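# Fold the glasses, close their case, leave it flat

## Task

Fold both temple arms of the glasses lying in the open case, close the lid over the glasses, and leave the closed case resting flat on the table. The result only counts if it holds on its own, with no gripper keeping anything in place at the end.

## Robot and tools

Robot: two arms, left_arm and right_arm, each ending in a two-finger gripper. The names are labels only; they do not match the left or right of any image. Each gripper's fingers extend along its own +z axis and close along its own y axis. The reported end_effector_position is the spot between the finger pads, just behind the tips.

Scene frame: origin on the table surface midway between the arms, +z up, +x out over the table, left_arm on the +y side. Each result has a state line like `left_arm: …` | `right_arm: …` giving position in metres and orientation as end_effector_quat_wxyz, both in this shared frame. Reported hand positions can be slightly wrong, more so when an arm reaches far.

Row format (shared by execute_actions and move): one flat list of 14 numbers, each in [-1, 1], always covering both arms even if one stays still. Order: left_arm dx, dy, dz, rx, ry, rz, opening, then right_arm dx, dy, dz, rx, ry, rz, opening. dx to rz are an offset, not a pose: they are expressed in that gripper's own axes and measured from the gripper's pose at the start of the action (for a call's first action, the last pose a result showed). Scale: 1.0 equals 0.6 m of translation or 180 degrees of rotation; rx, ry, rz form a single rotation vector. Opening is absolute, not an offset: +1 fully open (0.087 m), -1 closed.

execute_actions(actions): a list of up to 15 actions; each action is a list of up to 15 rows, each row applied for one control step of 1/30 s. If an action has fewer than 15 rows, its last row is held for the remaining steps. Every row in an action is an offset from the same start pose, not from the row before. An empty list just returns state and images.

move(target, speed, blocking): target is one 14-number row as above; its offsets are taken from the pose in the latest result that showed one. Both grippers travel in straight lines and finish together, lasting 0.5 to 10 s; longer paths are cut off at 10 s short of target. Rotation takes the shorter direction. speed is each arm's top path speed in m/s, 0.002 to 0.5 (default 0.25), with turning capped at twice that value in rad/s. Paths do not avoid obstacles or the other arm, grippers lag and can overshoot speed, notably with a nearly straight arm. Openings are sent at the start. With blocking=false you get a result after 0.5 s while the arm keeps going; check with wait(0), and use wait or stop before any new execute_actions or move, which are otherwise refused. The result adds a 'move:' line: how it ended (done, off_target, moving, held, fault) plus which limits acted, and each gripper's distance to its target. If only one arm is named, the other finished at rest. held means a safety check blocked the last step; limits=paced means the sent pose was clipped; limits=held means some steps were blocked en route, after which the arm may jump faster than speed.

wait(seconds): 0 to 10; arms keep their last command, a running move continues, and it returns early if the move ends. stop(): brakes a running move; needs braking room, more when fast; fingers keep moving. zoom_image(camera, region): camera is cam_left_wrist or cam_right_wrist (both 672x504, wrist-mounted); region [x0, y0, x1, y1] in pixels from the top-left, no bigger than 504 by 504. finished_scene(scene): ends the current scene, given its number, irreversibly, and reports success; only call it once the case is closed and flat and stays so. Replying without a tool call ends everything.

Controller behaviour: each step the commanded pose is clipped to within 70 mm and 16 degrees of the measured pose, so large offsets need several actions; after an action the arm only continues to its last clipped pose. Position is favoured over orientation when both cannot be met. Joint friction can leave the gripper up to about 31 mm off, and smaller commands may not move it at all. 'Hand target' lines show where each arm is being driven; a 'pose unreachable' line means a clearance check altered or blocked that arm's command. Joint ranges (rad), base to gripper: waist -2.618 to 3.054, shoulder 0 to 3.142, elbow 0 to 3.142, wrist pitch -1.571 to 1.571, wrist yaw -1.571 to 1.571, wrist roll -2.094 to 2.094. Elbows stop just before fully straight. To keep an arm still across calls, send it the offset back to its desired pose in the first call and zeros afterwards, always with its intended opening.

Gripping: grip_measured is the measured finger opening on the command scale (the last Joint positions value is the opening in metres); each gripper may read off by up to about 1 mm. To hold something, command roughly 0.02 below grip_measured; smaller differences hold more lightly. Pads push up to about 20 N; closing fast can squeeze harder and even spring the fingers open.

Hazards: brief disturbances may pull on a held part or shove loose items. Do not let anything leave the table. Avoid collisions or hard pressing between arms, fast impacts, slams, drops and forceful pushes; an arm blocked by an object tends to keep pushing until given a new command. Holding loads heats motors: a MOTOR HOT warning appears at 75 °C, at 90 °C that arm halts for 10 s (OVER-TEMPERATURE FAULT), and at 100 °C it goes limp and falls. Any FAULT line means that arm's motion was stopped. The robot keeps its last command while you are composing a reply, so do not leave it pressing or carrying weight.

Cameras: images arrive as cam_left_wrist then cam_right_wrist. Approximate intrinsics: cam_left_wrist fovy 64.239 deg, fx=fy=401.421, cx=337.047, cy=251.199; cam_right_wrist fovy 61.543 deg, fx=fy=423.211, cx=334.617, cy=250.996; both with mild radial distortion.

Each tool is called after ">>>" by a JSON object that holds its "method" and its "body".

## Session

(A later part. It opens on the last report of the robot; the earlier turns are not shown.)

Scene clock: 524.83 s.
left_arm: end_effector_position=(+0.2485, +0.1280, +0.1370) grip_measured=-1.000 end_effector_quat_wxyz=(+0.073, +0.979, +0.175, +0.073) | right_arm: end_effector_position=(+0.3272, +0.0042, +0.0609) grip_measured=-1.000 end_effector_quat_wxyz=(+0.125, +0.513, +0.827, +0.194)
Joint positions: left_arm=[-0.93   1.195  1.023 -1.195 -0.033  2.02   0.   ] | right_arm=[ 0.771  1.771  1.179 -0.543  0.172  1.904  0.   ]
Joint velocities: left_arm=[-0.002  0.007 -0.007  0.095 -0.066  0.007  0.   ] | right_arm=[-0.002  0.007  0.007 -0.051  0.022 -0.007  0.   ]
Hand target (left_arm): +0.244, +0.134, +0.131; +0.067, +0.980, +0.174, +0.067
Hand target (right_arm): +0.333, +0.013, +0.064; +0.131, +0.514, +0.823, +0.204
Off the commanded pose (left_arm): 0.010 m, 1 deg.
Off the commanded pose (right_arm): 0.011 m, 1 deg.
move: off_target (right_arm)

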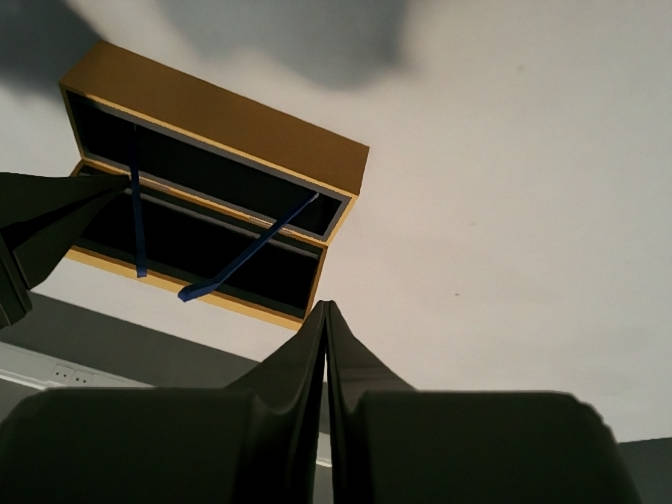

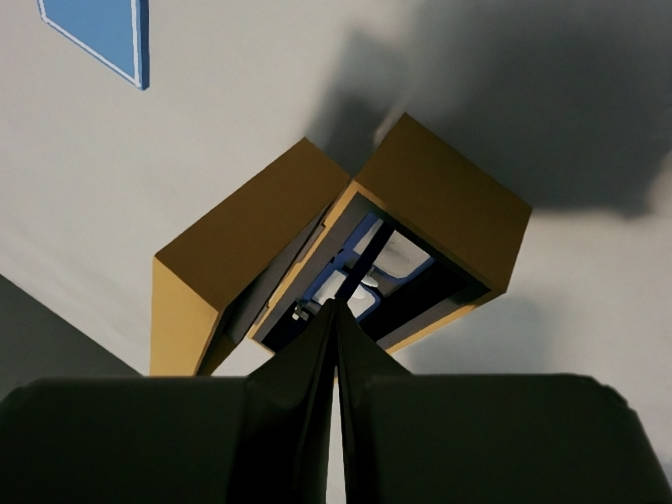

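>>> {"method": "execute_actions", "body": {"actions": [[[0,0,0,0,0,0,-1,0.0113,0.0169,0.0032,-0.0076,0,0.0019,-1],[0,0,0,0,0,0,-1,0.0138,0.0181,0.0043,-0.0076,0,0.0019,-1],[0,0,0,0,0,0,-1,0.0163,0.0192,0.0053,-0.0076,0,0.0019,-1],[0,0,0,0,0,0,-1,0.0188,0.0203,0.0064,-0.0076,0,0.0019,-1],[0,0,0,0,0,0,-1,0.0213,0.0215,0.0074,-0.0076,0,0.0019,-1],[0,0,0,0,0,0,-1,0.0238,0.0226,0.0084,-0.0076,0,0.0019,-1],[0,0,0,0,0,0,-1,0.0263,0.0237,0.0095,-0.0076,0,0.0019,-1],[0,0,0,0,0,0,-1,0.0288,0.0249,0.0105,-0.0076,0,0.0019,-1],[0,0,0,0,0,0,-1,0.0313,0.026,0.0116,-0.0076,0,0.0019,-1],[0,0,0,0,0,0,-1,0.0338,0.0271,0.0126,-0.0076,0,0.0019,-1],[0,0,0,0,0,0,-1,0.0363,0.0283,0.0136,-0.0076,0,0.0019,-1],[0,0,0,0,0,0,-1,0.0388,0.0294,0.0147,-0.0076,0,0.0019,-1],[0,0,0,0,0,0,-1,0.0413,0.0305,0.0157,-0.0076,0,0.0019,-1],[0,0,0,0,0,0,-1,0.0438,0.0317,0.0168,-0.0076,0,0.0019,-1],[0,0,0,0,0,0,-1,0.0462,0.0328,0.0178,-0.0076,0,0.0019,-1]]]}}

>>> {"method": "wait", "body": {"seconds": 0.5}}

Scene clock: 547.33 s.
left_arm: end_effector_position=(+0.2486, +0.1279, +0.1370) grip_measured=-1.000 end_effector_quat_wxyz=(+0.073, +0.979, +0.174, +0.073) | right_arm: end_effector_position=(+0.3315, +0.0285, +0.0592) grip_measured=-1.000 end_effector_quat_wxyz=(+0.128, +0.511, +0.826, +0.200)
Joint positions: left_arm=[-0.93   1.195  1.023 -1.195 -0.033  2.023  0.   ] | right_arm=[ 0.809  1.842  1.256 -0.542  0.19   1.934  0.   ]
Joint velocities: left_arm=[-0.012  0.007  0.002 -0.007 -0.022  0.022  0.   ] | right_arm=[ 0.061  0.139  0.183 -0.066  0.081  0.066  0.   ]
Hand target (left_arm): +0.249, +0.128, +0.137; +0.073, +0.979, +0.175, +0.073
Hand target (right_arm): +0.334, +0.039, +0.060; +0.131, +0.514, +0.823, +0.204
Off the commanded pose (left_arm): 0.000 m, 0 deg.
Off the commanded pose (right_arm): 0.011 m, 1 deg.

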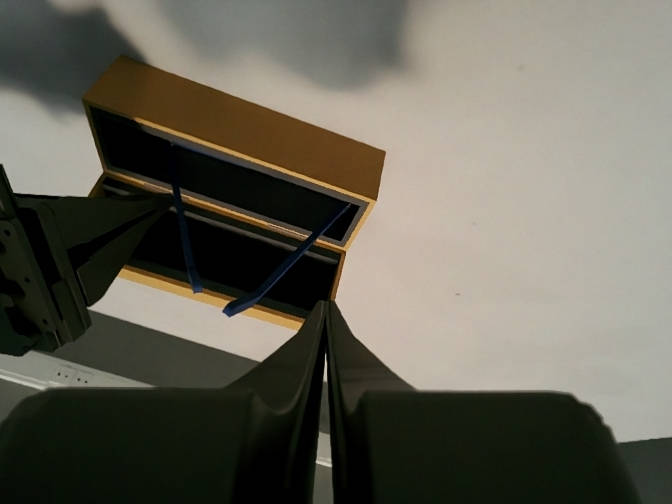

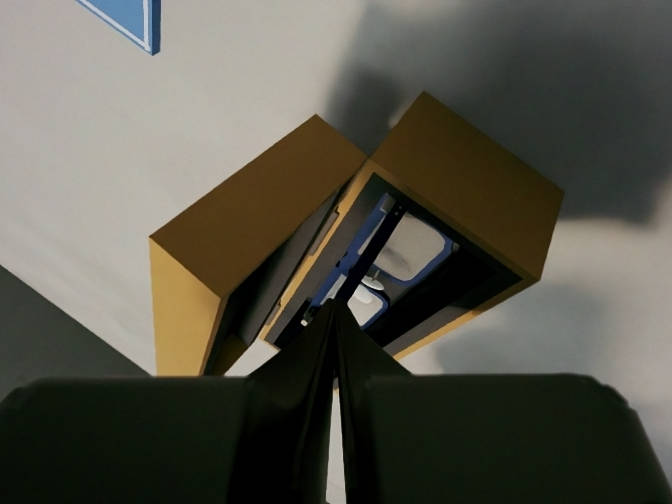

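Scene clock: 547.83 s.
left_arm: end_effector_position=(+0.2486, +0.1279, +0.1370) grip_measured=-1.000 end_effector_quat_wxyz=(+0.073, +0.979, +0.174, +0.073) | right_arm: end_effector_position=(+0.3319, +0.0320, +0.0592) grip_measured=-1.000 end_effector_quat_wxyz=(+0.128, +0.513, +0.825, +0.201)
Joint positions: left_arm=[-0.93   1.195  1.023 -1.195 -0.033  2.023  0.   ] | right_arm=[ 0.815  1.851  1.266 -0.542  0.194  1.944  0.   ]
Joint velocities: left_arm=[-0.002  0.002 -0.012 -0.037 -0.022 -0.007  0.   ] | right_arm=[-0.017 -0.002 -0.007 -0.081 -0.007 -0.022  0.   ]
Hand target (left_arm): +0.249, +0.128, +0.137; +0.073, +0.979, +0.175, +0.073
Hand target (right_arm): +0.334, +0.039, +0.060; +0.131, +0.514, +0.823, +0.204
Off the commanded pose (left_arm): 0.000 m, 0 deg.
Off the commanded pose (right_arm): 0.008 m, 1 deg.
wait: 0.50 s; at rest by 0.23 s

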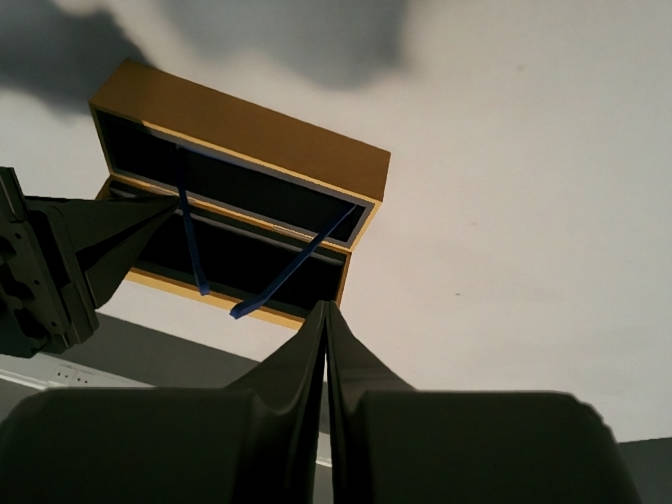

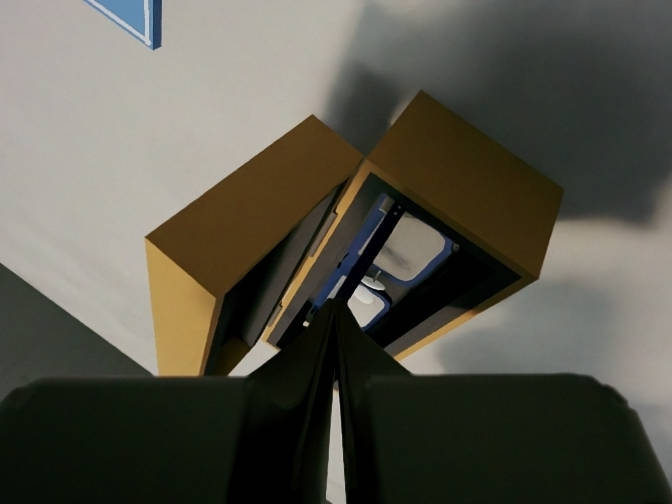

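>>> {"method": "move", "body": {"target": [0,0,0,0,0,0,-1, 0.0147,0.0322,-0.0623,-0.002,0,0,-1], "speed": 0.1}}

Scene clock: 586.83 s.
left_arm: end_effector_position=(+0.2486, +0.1279, +0.1370) grip_measured=-1.000 end_effector_quat_wxyz=(+0.073, +0.979, +0.174, +0.073) | right_arm: end_effector_position=(+0.3264, +0.0363, +0.0884) grip_measured=-1.000 end_effector_quat_wxyz=(+0.125, +0.512, +0.828, +0.192)
Joint positions: left_arm=[-0.93   1.195  1.023 -1.195 -0.033  2.023  0.   ] | right_arm=[ 0.832  1.833  1.373 -0.689  0.196  1.957  0.   ]
Joint velocities: left_arm=[-0.002  0.017  0.012 -0.007  0.007 -0.022  0.   ] | right_arm=[ 0.002  0.002 -0.002 -0.081  0.007 -0.037  0.   ]
Hand target (left_arm): +0.249, +0.128, +0.137; +0.073, +0.979, +0.174, +0.073
Hand target (right_arm): +0.327, +0.040, +0.101; +0.130, +0.512, +0.824, +0.203
Off the commanded pose (left_arm): 0.000 m, 0 deg.
Off the commanded pose (right_arm): 0.013 m, 1 deg.
move: off_target (right_arm)

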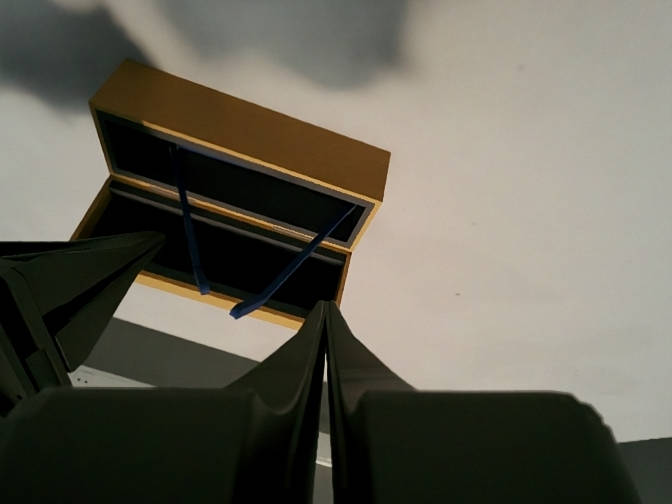

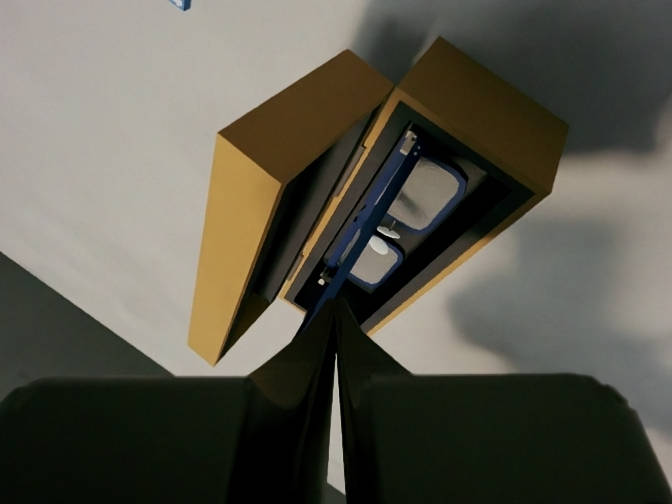

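>>> {"method": "zoom_image", "body": {"camera": "cam_right_wrist", "region": [260, 120, 480, 360]}}

Region (260, 120, 480, 360) of cam_right_wrist's 672x504 image, scaled by 2.100, with more detail than that image has; it fills the left 462 columns of this view, and the rest is white.

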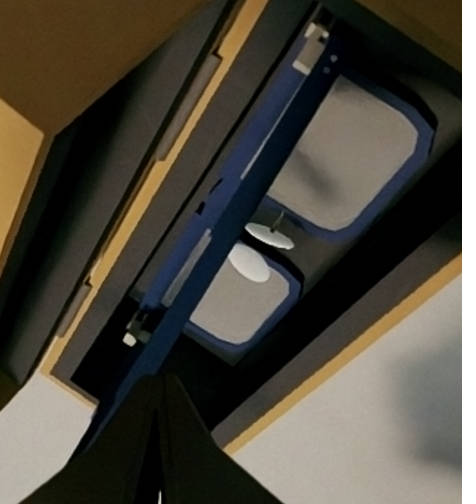

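>>> {"method": "execute_actions", "body": {"actions": [[[0,0,0,0,0,0,-1,0.004,0.014,-0.008,-0.0079,0,0.002,-1],[0,0,0,0,0,0,-1,0.0055,0.016,-0.006,-0.0079,0,0.002,-1],[0,0,0,0,0,0,-1,0.007,0.018,-0.004,-0.0079,0,0.002,-1],[0,0,0,0,0,0,-1,0.0085,0.02,-0.002,-0.0079,0,0.002,-1],[0,0,0,0,0,0,-1,0.01,0.022,0.0,-0.0079,0,0.002,-1],[0,0,0,0,0,0,-1,0.0115,0.023,0.002,-0.0079,0,0.002,-1],[0,0,0,0,0,0,-1,0.013,0.024,0.004,-0.0079,0,0.002,-1],[0,0,0,0,0,0,-1,0.0145,0.025,0.0055,-0.0079,0,0.002,-1],[0,0,0,0,0,0,-1,0.016,0.026,0.007,-0.0079,0,0.002,-1],[0,0,0,0,0,0,-1,0.0175,0.0267,0.0083,-0.0079,0,0.002,-1]]]}}

>>> {"method": "wait", "body": {"seconds": 0.4}}

Scene clock: 610.50 s.
left_arm: end_effector_position=(+0.2486, +0.1279, +0.1370) grip_measured=-1.000 end_effector_quat_wxyz=(+0.073, +0.979, +0.174, +0.073) | right_arm: end_effector_position=(+0.3337, +0.0445, +0.0879) grip_measured=-1.000 end_effector_quat_wxyz=(+0.127, +0.513, +0.826, +0.195)
Joint positions: left_arm=[-0.93   1.195  1.023 -1.195 -0.033  2.023  0.   ] | right_arm=[ 0.832  1.87   1.416 -0.689  0.199  1.96   0.   ]
Joint velocities: left_arm=[ 0.002 -0.002  0.002 -0.066 -0.037  0.037  0.   ] | right_arm=[-0.002  0.017  0.007 -0.022 -0.007  0.037  0.   ]
Hand target (left_arm): +0.249, +0.128, +0.137; +0.073, +0.979, +0.174, +0.073
Hand target (right_arm): +0.336, +0.053, +0.091; +0.131, +0.513, +0.824, +0.203
Off the commanded pose (left_arm): 0.000 m, 0 deg.
Off the commanded pose (right_arm): 0.010 m, 1 deg.

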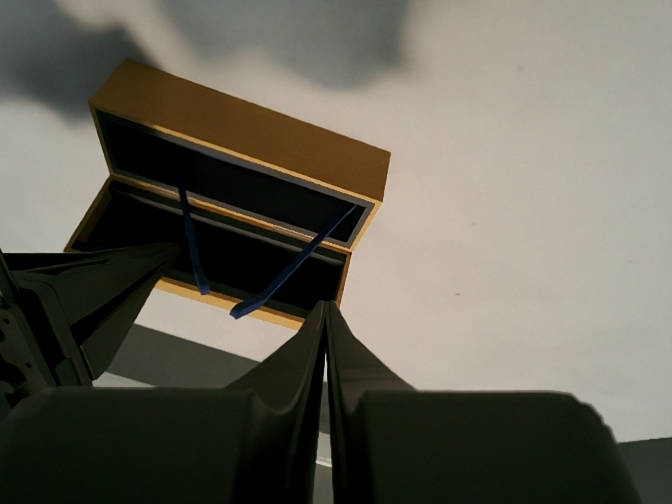

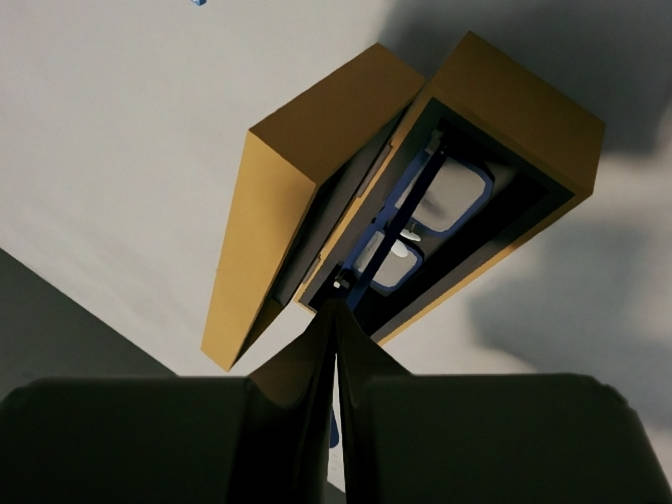

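Scene clock: 610.90 s.
left_arm: end_effector_position=(+0.2486, +0.1279, +0.1370) grip_measured=-1.000 end_effector_quat_wxyz=(+0.073, +0.979, +0.174, +0.073) | right_arm: end_effector_position=(+0.3339, +0.0445, +0.0877) grip_measured=-1.000 end_effector_quat_wxyz=(+0.127, +0.514, +0.826, +0.195)
Joint positions: left_arm=[-0.93   1.195  1.023 -1.195 -0.033  2.023  0.   ] | right_arm=[ 0.832  1.87   1.416 -0.689  0.2    1.961  0.   ]
Joint velocities: left_arm=[ 0.002  0.002 -0.007 -0.022 -0.037 -0.007  0.   ] | right_arm=[ 0.007 -0.002 -0.012 -0.007  0.051 -0.007  0.   ]
Hand target (left_arm): +0.249, +0.128, +0.137; +0.073, +0.979, +0.174, +0.073
Hand target (right_arm): +0.336, +0.053, +0.091; +0.131, +0.513, +0.824, +0.203
Off the commanded pose (left_arm): 0.000 m, 0 deg.
Off the commanded pose (right_arm): 0.010 m, 1 deg.
wait: 0.40 s; at rest by 0.17 s

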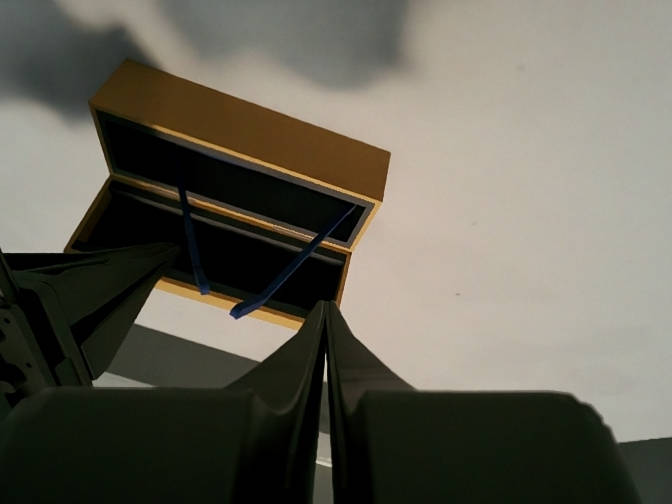

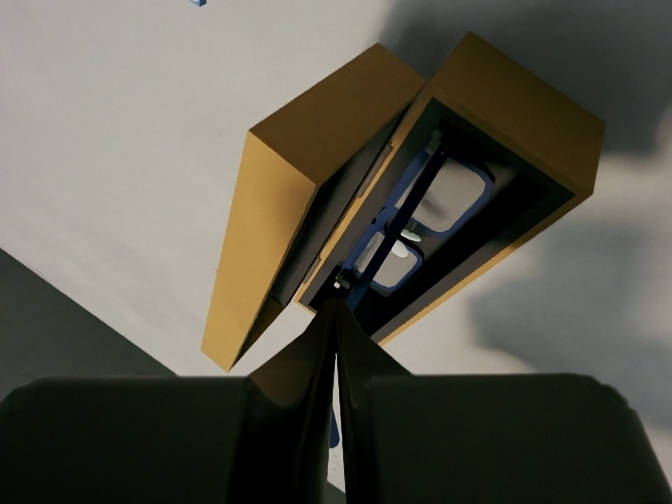

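>>> {"method": "execute_actions", "body": {"actions": [[[0,0,0,0,0,0,-1,0.014,0.011,0.0,-0.0058,0,0,-1],[0,0,0,0,0,0,-1,0.017,0.0114,0.001,-0.0058,0,0,-1],[0,0,0,0,0,0,-1,0.0195,0.0117,0.002,-0.0058,0,0,-1],[0,0,0,0,0,0,-1,0.0219,0.0113,0.0054,-0.0058,0,0,-1],[0,0,0,0,0,0,-1,0.0243,0.0108,0.0089,-0.0058,0,0,-1],[0,0,0,0,0,0,-1,0.0267,0.0104,0.0123,-0.0058,0,0,-1],[0,0,0,0,0,0,-1,0.0291,0.01,0.0158,-0.0058,0,0,-1],[0,0,0,0,0,0,-1,0.0315,0.0095,0.0192,-0.0058,0,0,-1],[0,0,0,0,0,0,-1,0.0339,0.0091,0.0227,-0.0058,0,0,-1],[0,0,0,0,0,0,-1,0.0363,0.0087,0.0261,-0.0058,0,0,-1],[0,0,0,0,0,0,-1,0.0387,0.0082,0.0295,-0.0058,0,0,-1],[0,0,0,0,0,0,-1,0.0411,0.0078,0.033,-0.0058,0,0,-1],[0,0,0,0,0,0,-1,0.0435,0.0074,0.0364,-0.0058,0,0,-1],[0,0,0,0,0,0,-1,0.0459,0.0069,0.0399,-0.0058,0,0,-1],[0,0,0,0,0,0,-1,0.0483,0.0065,0.0433,-0.0058,0,0,-1]]]}}

>>> {"method": "wait", "body": {"seconds": 0.5}}

Scene clock: 624.73 s.
left_arm: end_effector_position=(+0.2486, +0.1279, +0.1370) grip_measured=-1.000 end_effector_quat_wxyz=(+0.073, +0.979, +0.174, +0.073) | right_arm: end_effector_position=(+0.3297, +0.0630, +0.0663) grip_measured=-1.000 end_effector_quat_wxyz=(+0.127, +0.511, +0.829, +0.188)
Joint positions: left_arm=[-0.93   1.195  1.023 -1.195 -0.033  2.023  0.   ] | right_arm=[ 0.87   1.946  1.439 -0.657  0.216  1.989  0.   ]
Joint velocities: left_arm=[-0.012 -0.012 -0.007  0.037  0.007 -0.007  0.   ] | right_arm=[0.061 0.208 0.051 0.11  0.066 0.066 0.   ]
Hand target (left_arm): +0.249, +0.128, +0.137; +0.073, +0.979, +0.174, +0.073
Hand target (right_arm): +0.334, +0.076, +0.067; +0.132, +0.513, +0.824, +0.202
Off the commanded pose (left_arm): 0.000 m, 0 deg.
Off the commanded pose (right_arm): 0.015 m, 2 deg.

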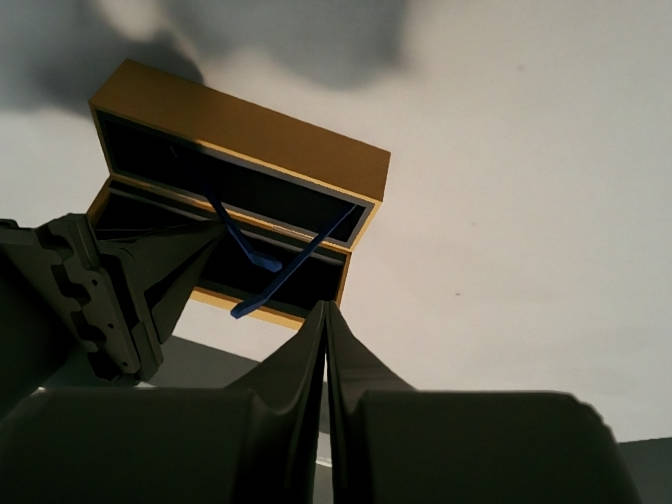

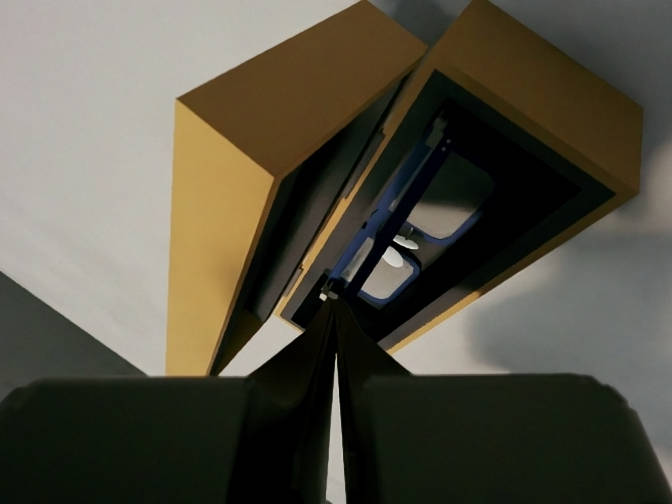

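Scene clock: 625.23 s.
left_arm: end_effector_position=(+0.2486, +0.1279, +0.1370) grip_measured=-1.000 end_effector_quat_wxyz=(+0.073, +0.979, +0.174, +0.073) | right_arm: end_effector_position=(+0.3298, +0.0670, +0.0618) grip_measured=-1.000 end_effector_quat_wxyz=(+0.128, +0.512, +0.828, +0.189)
Joint positions: left_arm=[-0.93   1.195  1.023 -1.195 -0.033  2.023  0.   ] | right_arm=[ 0.876  1.961  1.44  -0.642  0.219  1.997  0.   ]
Joint velocities: left_arm=[ 0.002  0.002 -0.012  0.007 -0.037 -0.022  0.   ] | right_arm=[ 0.012 -0.007  0.012 -0.081  0.037  0.022  0.   ]
Hand target (left_arm): +0.249, +0.128, +0.137; +0.073, +0.979, +0.174, +0.073
Hand target (right_arm): +0.334, +0.076, +0.066; +0.132, +0.512, +0.824, +0.202
Off the commanded pose (left_arm): 0.000 m, 0 deg.
Off the commanded pose (right_arm): 0.012 m, 2 deg.
wait: 0.50 s; at rest by 0.27 s

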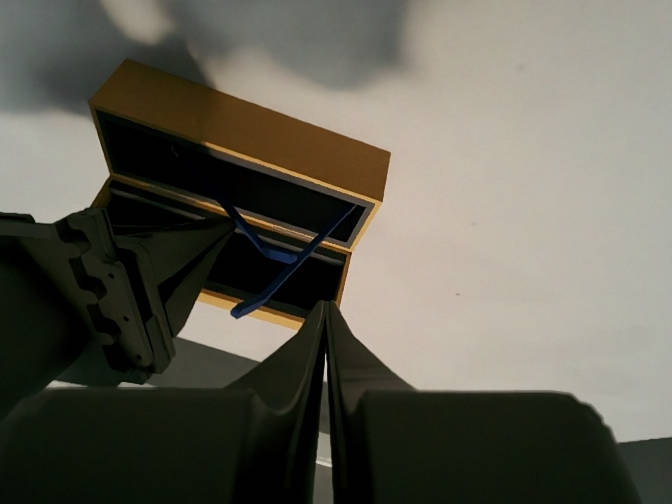

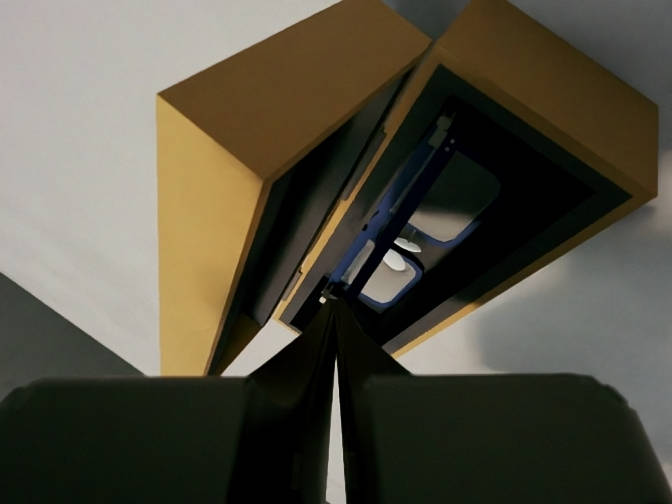

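>>> {"method": "execute_actions", "body": {"actions": []}}

Scene clock: 646.43 s.
left_arm: end_effector_position=(+0.2486, +0.1279, +0.1370) grip_measured=-1.000 end_effector_quat_wxyz=(+0.073, +0.979, +0.174, +0.073) | right_arm: end_effector_position=(+0.3298, +0.0670, +0.0618) grip_measured=-1.000 end_effector_quat_wxyz=(+0.128, +0.512, +0.828, +0.189)
Joint positions: left_arm=[-0.93   1.195  1.023 -1.195 -0.033  2.023  0.   ] | right_arm=[ 0.876  1.961  1.44  -0.642  0.219  1.997  0.   ]
Joint velocities: left_arm=[ 0.007  0.027  0.002 -0.007  0.081  0.007  0.   ] | right_arm=[ 0.012 -0.007 -0.012 -0.007  0.051  0.095  0.   ]
Hand target (left_arm): +0.249, +0.128, +0.137; +0.073, +0.979, +0.174, +0.073
Hand target (right_arm): +0.334, +0.076, +0.066; +0.132, +0.512, +0.824, +0.202
Off the commanded pose (left_arm): 0.000 m, 0 deg.
Off the commanded pose (right_arm): 0.012 m, 2 deg.

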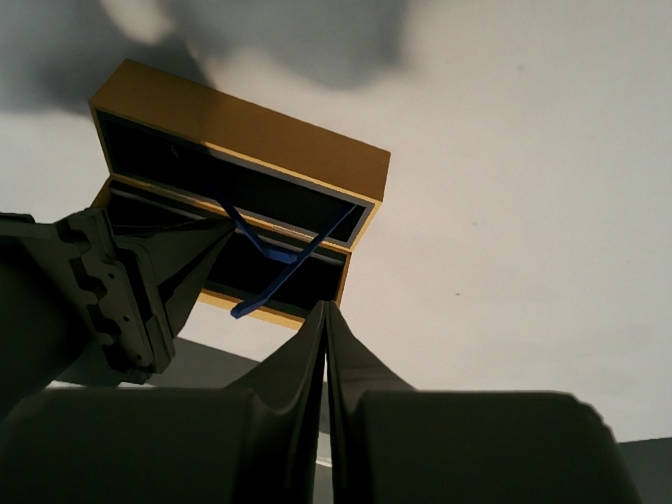

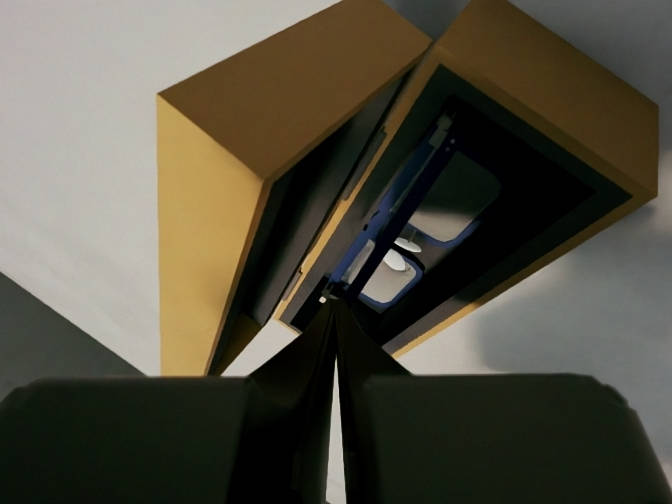

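>>> {"method": "execute_actions", "body": {"actions": [[[0,0,0,0,0,0,-1,0.0103,0.01427,0.0005,-0.0086,0.0018,0.0019,-1],[0,0,0,0,0,0,-1,0.01045,0.01344,0.00251,-0.0086,0.0018,0.0019,-1],[0,0,0,0,0,0,-1,0.01067,0.01228,0.00531,-0.0086,0.0018,0.0019,-1],[0,0,0,0,0,0,-1,0.01091,0.01096,0.00852,-0.0086,0.0018,0.0019,-1],[0,0,0,0,0,0,-1,0.01118,0.00947,0.01213,-0.0086,0.0018,0.0019,-1],[0,0,0,0,0,0,-1,0.01146,0.00798,0.01574,-0.0086,0.0018,0.0019,-1],[0,0,0,0,0,0,-1,0.01173,0.00649,0.01935,-0.0086,0.0018,0.0019,-1],[0,0,0,0,0,0,-1,0.012,0.005,0.02295,-0.0086,0.0018,0.0019,-1],[0,0,0,0,0,0,-1,0.01228,0.0035,0.02656,-0.0086,0.0018,0.0019,-1],[0,0,0,0,0,0,-1,0.01255,0.00201,0.03017,-0.0086,0.0018,0.0019,-1],[0,0,0,0,0,0,-1,0.01279,0.00069,0.03338,-0.0086,0.0018,0.0019,-1],[0,0,0,0,0,0,-1,0.01301,-0.00047,0.03618,-0.0086,0.0018,0.0019,-1],[0,0,0,0,0,0,-1,0.01316,-0.0013,0.03819,-0.0086,0.0018,0.0019,-1],[0,0,0,0,0,0,-1,0.01325,-0.0018,0.03939,-0.0086,0.0018,0.0019,-1]]]}}

>>> {"method": "wait", "body": {"seconds": 0.3}}

Scene clock: 698.07 s.
left_arm: end_effector_position=(+0.2486, +0.1279, +0.1370) grip_measured=-1.000 end_effector_quat_wxyz=(+0.073, +0.979, +0.174, +0.073) | right_arm: end_effector_position=(+0.3381, +0.0778, +0.0552) grip_measured=-1.000 end_effector_quat_wxyz=(+0.130, +0.511, +0.824, +0.209)
Joint positions: left_arm=[-0.93   1.195  1.023 -1.195 -0.033  2.023  0.   ] | right_arm=[ 0.876  1.991  1.435 -0.567  0.221  1.997  0.   ]
Joint velocities: left_arm=[-0.007  0.002 -0.002  0.066 -0.022 -0.022  0.   ] | right_arm=[ 0.007  0.046 -0.105  0.125  0.007 -0.022  0.   ]
Hand target (left_arm): +0.249, +0.128, +0.137; +0.073, +0.979, +0.174, +0.073
Hand target (right_arm): +0.335, +0.078, +0.041; +0.132, +0.512, +0.825, +0.202
Off the commanded pose (left_arm): 0.000 m, 0 deg.
Off the commanded pose (right_arm): 0.015 m, 1 deg.

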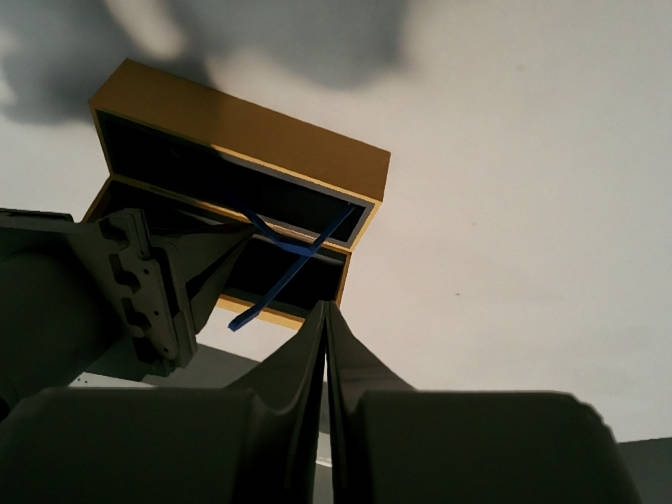

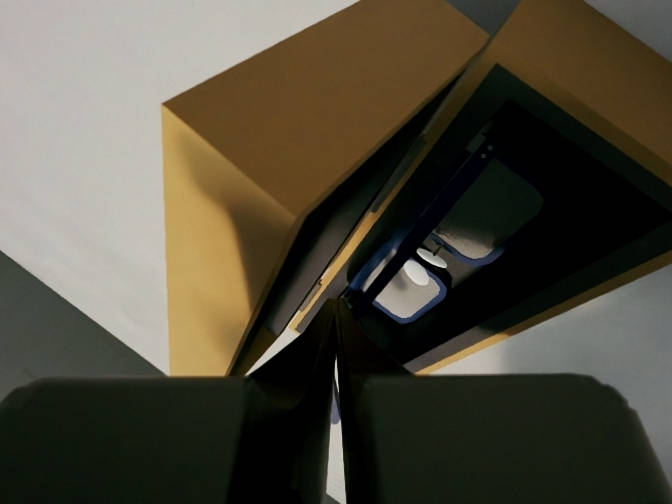

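Scene clock: 698.37 s.
left_arm: end_effector_position=(+0.2486, +0.1279, +0.1370) grip_measured=-1.000 end_effector_quat_wxyz=(+0.073, +0.979, +0.174, +0.073) | right_arm: end_effector_position=(+0.3386, +0.0786, +0.0522) grip_measured=-1.000 end_effector_quat_wxyz=(+0.130, +0.511, +0.823, +0.210)
Joint positions: left_arm=[-0.93   1.195  1.023 -1.195 -0.033  2.023  0.   ] | right_arm=[ 0.876  1.996  1.429 -0.552  0.221  1.997  0.   ]
Joint velocities: left_arm=[ 0.012 -0.027  0.002 -0.022 -0.037 -0.007  0.   ] | right_arm=[-0.012 -0.017  0.007  0.007 -0.051  0.066  0.   ]
Hand target (left_arm): +0.249, +0.128, +0.137; +0.073, +0.979, +0.174, +0.073
Hand target (right_arm): +0.335, +0.078, +0.041; +0.132, +0.512, +0.825, +0.202
Off the commanded pose (left_arm): 0.000 m, 0 deg.
Off the commanded pose (right_arm): 0.013 m, 1 deg.
wait: 0.30 s; at rest by 0.23 s

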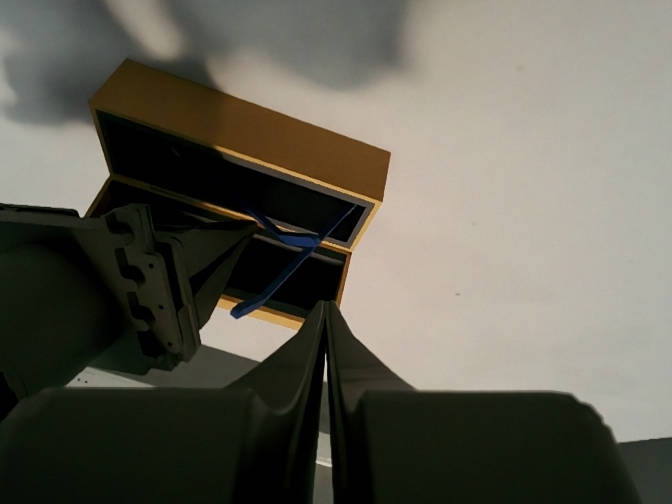

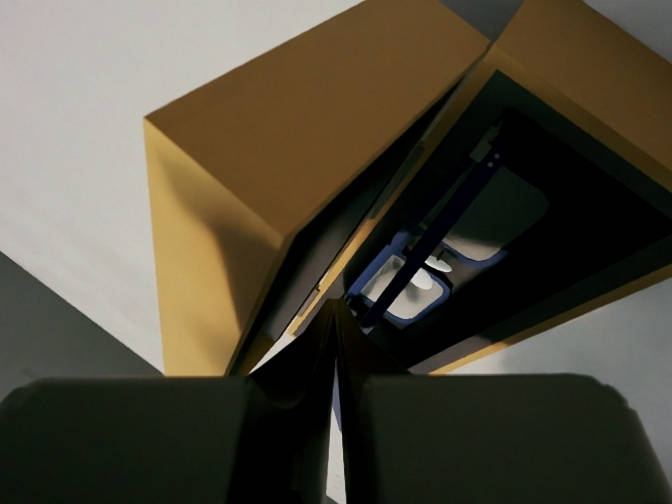

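>>> {"method": "zoom_image", "body": {"camera": "cam_left_wrist", "region": [160, 140, 400, 340]}}

>>> {"method": "zoom_image", "body": {"camera": "cam_right_wrist", "region": [260, 180, 500, 440]}}

Region (160, 140, 400, 340) of cam_left_wrist's 672x504 image, scaled by 2.100, with more detail than that image has.

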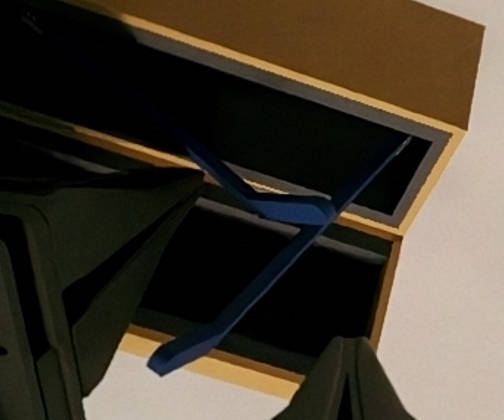

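Region (260, 180, 500, 440) of cam_right_wrist's 672x504 image, scaled by 1.938, with more detail than that image has; it fills the left 465 columns of this view, and the rest is white.

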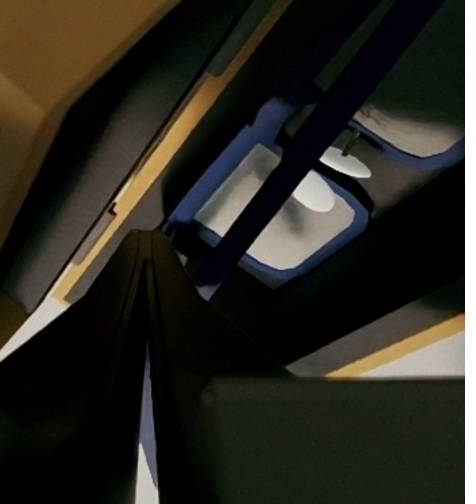

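>>> {"method": "execute_actions", "body": {"actions": [[[0,0,0,0,0,0,-1,0.0026,-0.006,0.004,0,0,0,-1],[0,0,0,0,0,0,-1,0.00264,0.0005,-0.00921,-0.004,0.0018,0.001,-1],[0,0,0,0,0,0,-1,0.002,-0.0005,-0.0105,-0.004,0.0018,0.001,-1],[0,0,0,0,0,0,-1,0.0013,-0.0016,-0.0117,-0.0037,0.0017,0.001,-1],[0,0,0,0,0,0,-1,0.0001,-0.0036,-0.0129,-0.0034,0.0015,0.0009,-1],[0,0,0,0,0,0,-1,-0.0012,-0.0057,-0.0142,-0.003,0.0014,0.0008,-1],[0,0,0,0,0,0,-1,-0.0025,-0.0077,-0.0156,-0.0027,0.0012,0.0007,-1],[0,0,0,0,0,0,-1,-0.0038,-0.0098,-0.0170,-0.0024,0.0011,0.0006,-1],[0,0,0,0,0,0,-1,-0.0051,-0.0119,-0.0184,-0.002,0.0009,0.0005,-1],[0,0,0,0,0,0,-1,-0.0064,-0.0139,-0.0198,-0.0017,0.0008,0.0004,-1],[0,0,0,0,0,0,-1,-0.0077,-0.016,-0.0212,-0.0014,0.0006,0.0004,-1],[0,0,0,0,0,0,-1,-0.009,-0.018,-0.0226,-0.001,0.0005,0.0003,-1],[0,0,0,0,0,0,-1,-0.01031,-0.0201,-0.02405,-0.0007,0.0003,0.0002,-1]]]}}

>>> {"method": "wait", "body": {"seconds": 0.3}}

Scene clock: 796.13 s.
left_arm: end_effector_position=(+0.2486, +0.1279, +0.1370) grip_measured=-1.000 end_effector_quat_wxyz=(+0.073, +0.979, +0.174, +0.073) | right_arm: end_effector_position=(+0.3309, +0.0682, +0.0571) grip_measured=-1.000 end_effector_quat_wxyz=(+0.130, +0.511, +0.823, +0.210)
Joint positions: left_arm=[-0.93   1.195  1.023 -1.195 -0.033  2.023  0.   ] | right_arm=[ 0.876  1.943  1.373 -0.549  0.221  1.997  0.   ]
Joint velocities: left_arm=[-0.012 -0.002 -0.007  0.022 -0.051  0.022  0.   ] | right_arm=[ 0.012 -0.071 -0.071  0.081 -0.022 -0.037  0.   ]
Hand target (left_arm): +0.249, +0.128, +0.137; +0.073, +0.979, +0.174, +0.073
Hand target (right_arm): +0.326, +0.065, +0.059; +0.130, +0.511, +0.823, +0.211
Off the commanded pose (left_arm): 0.000 m, 0 deg.
Off the commanded pose (right_arm): 0.006 m, 0 deg.

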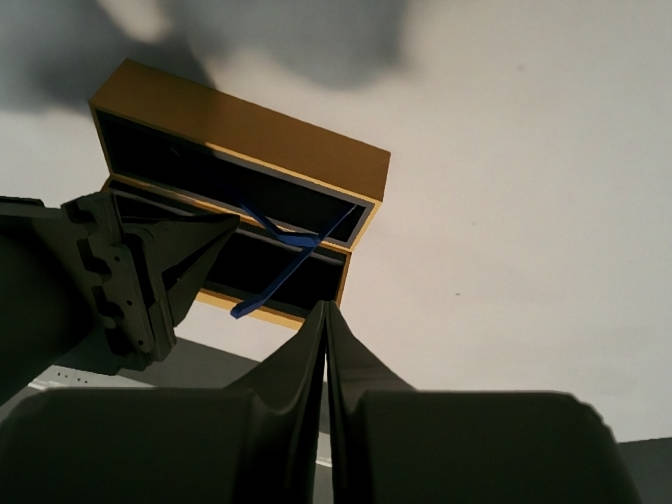

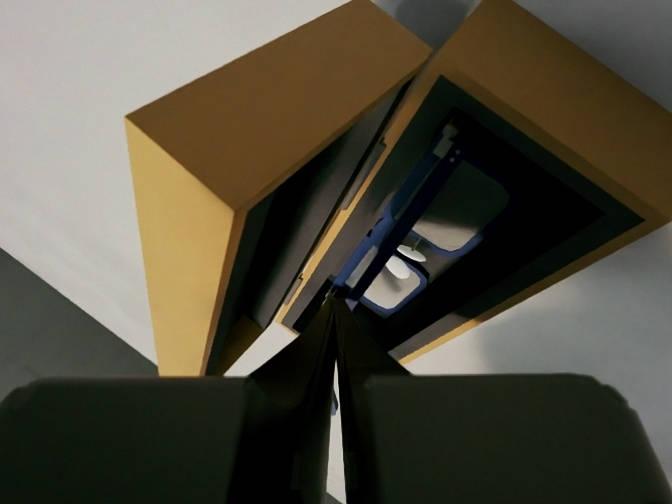

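Scene clock: 796.43 s.
left_arm: end_effector_position=(+0.2486, +0.1279, +0.1370) grip_measured=-1.000 end_effector_quat_wxyz=(+0.073, +0.979, +0.174, +0.073) | right_arm: end_effector_position=(+0.3305, +0.0676, +0.0572) grip_measured=-1.000 end_effector_quat_wxyz=(+0.130, +0.511, +0.823, +0.210)
Joint positions: left_arm=[-0.93   1.195  1.023 -1.195 -0.033  2.023  0.   ] | right_arm=[ 0.876  1.941  1.37  -0.549  0.221  1.997  0.   ]
Joint velocities: left_arm=[ 0.007 -0.027  0.002 -0.037 -0.066  0.007  0.   ] | right_arm=[-0.012  0.007  0.007 -0.095 -0.037  0.037  0.   ]
Hand target (left_arm): +0.249, +0.128, +0.137; +0.073, +0.979, +0.174, +0.073
Hand target (right_arm): +0.326, +0.065, +0.059; +0.130, +0.511, +0.823, +0.211
Off the commanded pose (left_arm): 0.000 m, 0 deg.
Off the commanded pose (right_arm): 0.006 m, 0 deg.
wait: 0.30 s; at rest by 0.17 s

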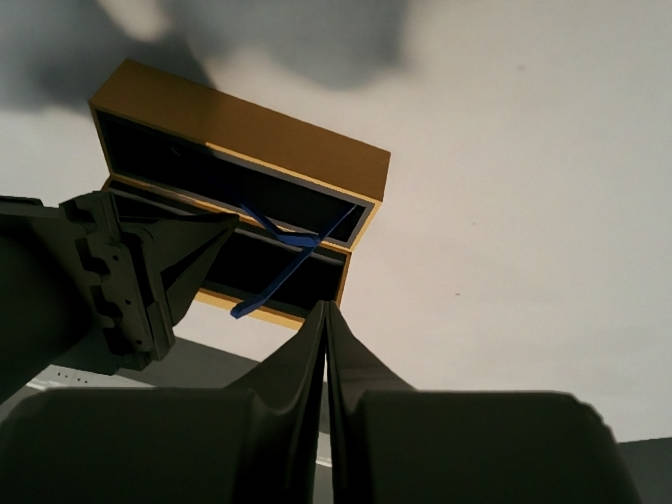

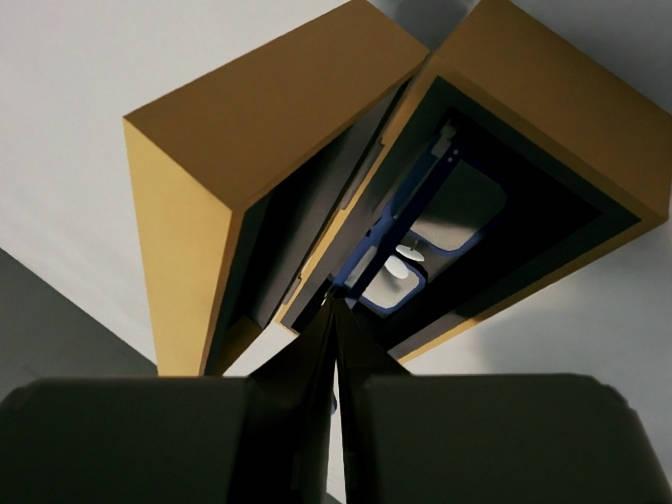

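>>> {"method": "execute_actions", "body": {"actions": [[[0,0,0,0,0,0,-1,-0.0013,-0.0149,0.0048,0.005,-0.0022,-0.0012,-1],[0,0,0,0,0,0,-1,-0.00195,-0.02356,0.01636,0.0099,-0.0045,-0.0024,-1],[0,0,0,0,0,0,-1,-0.00232,-0.02588,0.01914,0.0112,-0.0051,-0.0027,-1],[0,0,0,0,0,0,-1,-0.0027,-0.02821,0.02192,0.0126,-0.0057,-0.0031,-1],[0,0,0,0,0,0,-1,-0.00307,-0.03053,0.02469,0.0139,-0.0063,-0.0034,-1],[0,0,0,0,0,0,-1,-0.00344,-0.03286,0.02747,0.0153,-0.0069,-0.0037,-1],[0,0,0,0,0,0,-1,-0.00382,-0.03518,0.03025,0.0166,-0.0075,-0.0041,-1],[0,0,0,0,0,0,-1,-0.00419,-0.0375,0.03303,0.018,-0.0081,-0.0044,-1],[0,0,0,0,0,0,-1,-0.00456,-0.03983,0.03581,0.0193,-0.0087,-0.0047,-1],[0,0,0,0,0,0,-1,-0.00493,-0.04215,0.03858,0.0206,-0.0093,-0.0051,-1],[0,0,0,0,0,0,-1,-0.00531,-0.04448,0.04136,0.022,-0.0099,-0.0054,-1],[0,0,0,0,0,0,-1,-0.00568,-0.0468,0.04414,0.0233,-0.0105,-0.0057,-1],[0,0,0,0,0,0,-1,-0.00605,-0.04912,0.04692,0.0247,-0.0111,-0.0061,-1],[0,0,0,0,0,0,-1,-0.00642,-0.05145,0.04969,0.026,-0.01175,-0.0064,-1]]]}}

>>> {"method": "wait", "body": {"seconds": 0.3}}

Scene clock: 819.90 s.
left_arm: end_effector_position=(+0.2486, +0.1279, +0.1370) grip_measured=-1.000 end_effector_quat_wxyz=(+0.073, +0.979, +0.174, +0.073) | right_arm: end_effector_position=(+0.3288, +0.0653, +0.0369) grip_measured=-1.000 end_effector_quat_wxyz=(+0.128, +0.512, +0.828, +0.189)
Joint positions: left_arm=[-0.93   1.195  1.023 -1.195 -0.033  2.023  0.   ] | right_arm=[ 0.876  1.985  1.37  -0.549  0.221  1.997  0.   ]
Joint velocities: left_arm=[-0.002 -0.027 -0.022  0.022  0.081  0.022  0.   ] | right_arm=[-0.007  0.12  -0.022 -0.051 -0.007 -0.022  0.   ]
Hand target (left_arm): +0.249, +0.128, +0.137; +0.073, +0.979, +0.174, +0.073
Hand target (right_arm): +0.321, +0.058, +0.017; +0.127, +0.512, +0.833, +0.165
Off the commanded pose (left_arm): 0.000 m, 0 deg.
Off the commanded pose (right_arm): 0.023 m, 3 deg.

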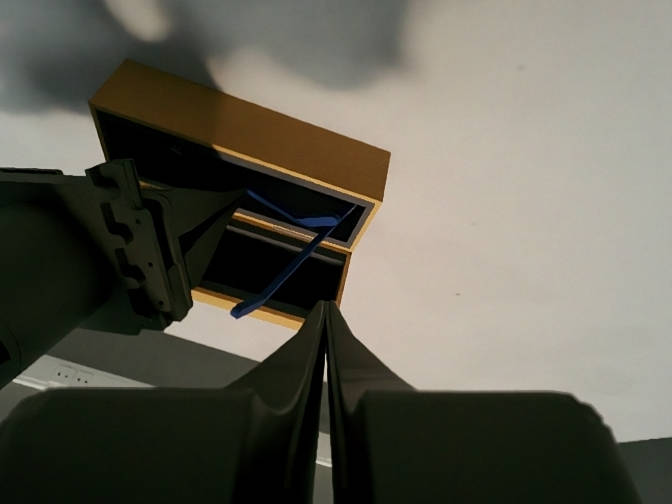

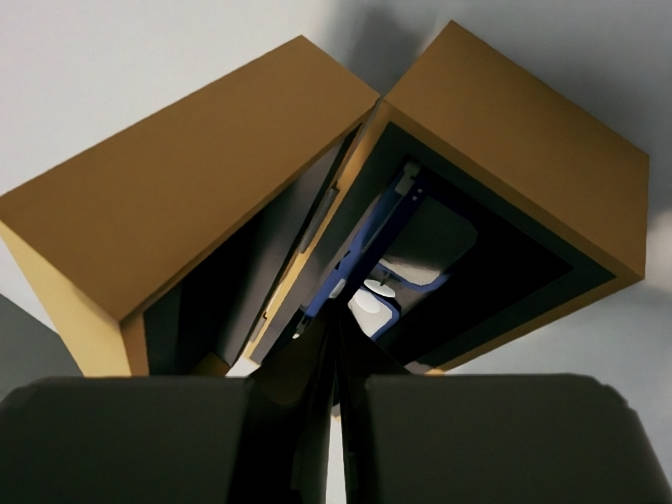

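Scene clock: 820.20 s.
left_arm: end_effector_position=(+0.2486, +0.1279, +0.1370) grip_measured=-1.000 end_effector_quat_wxyz=(+0.073, +0.979, +0.174, +0.073) | right_arm: end_effector_position=(+0.3285, +0.0648, +0.0338) grip_measured=-1.000 end_effector_quat_wxyz=(+0.128, +0.512, +0.829, +0.185)
Joint positions: left_arm=[-0.93   1.195  1.023 -1.195 -0.033  2.023  0.   ] | right_arm=[ 0.876  1.992  1.37  -0.549  0.221  1.997  0.   ]
Joint velocities: left_arm=[-0.017 -0.012 -0.007 -0.007  0.007 -0.022  0.   ] | right_arm=[-0.007 -0.022 -0.007 -0.066 -0.037 -0.007  0.   ]
Hand target (left_arm): +0.249, +0.128, +0.137; +0.073, +0.979, +0.174, +0.073
Hand target (right_arm): +0.321, +0.058, +0.017; +0.127, +0.512, +0.833, +0.165
Off the commanded pose (left_arm): 0.000 m, 0 deg.
Off the commanded pose (right_arm): 0.020 m, 2 deg.
wait: 0.30 s; at rest by 0.23 s

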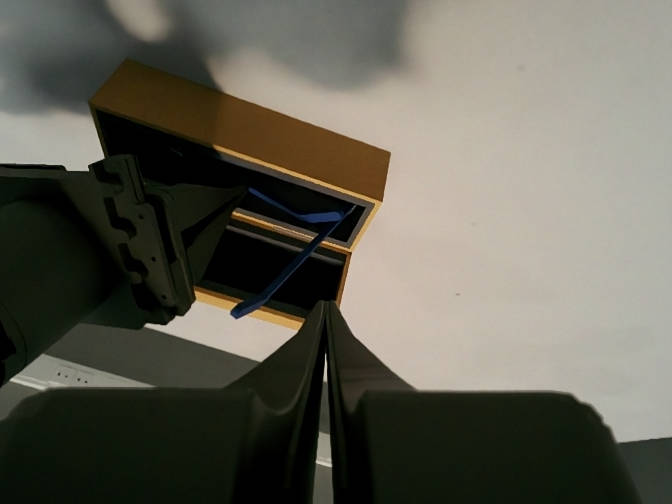

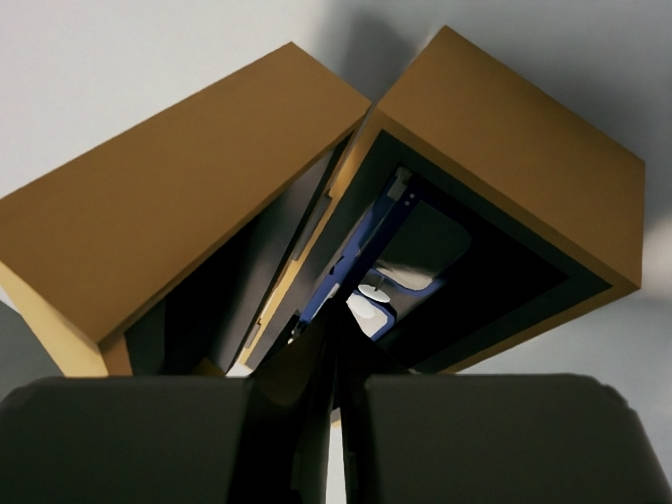

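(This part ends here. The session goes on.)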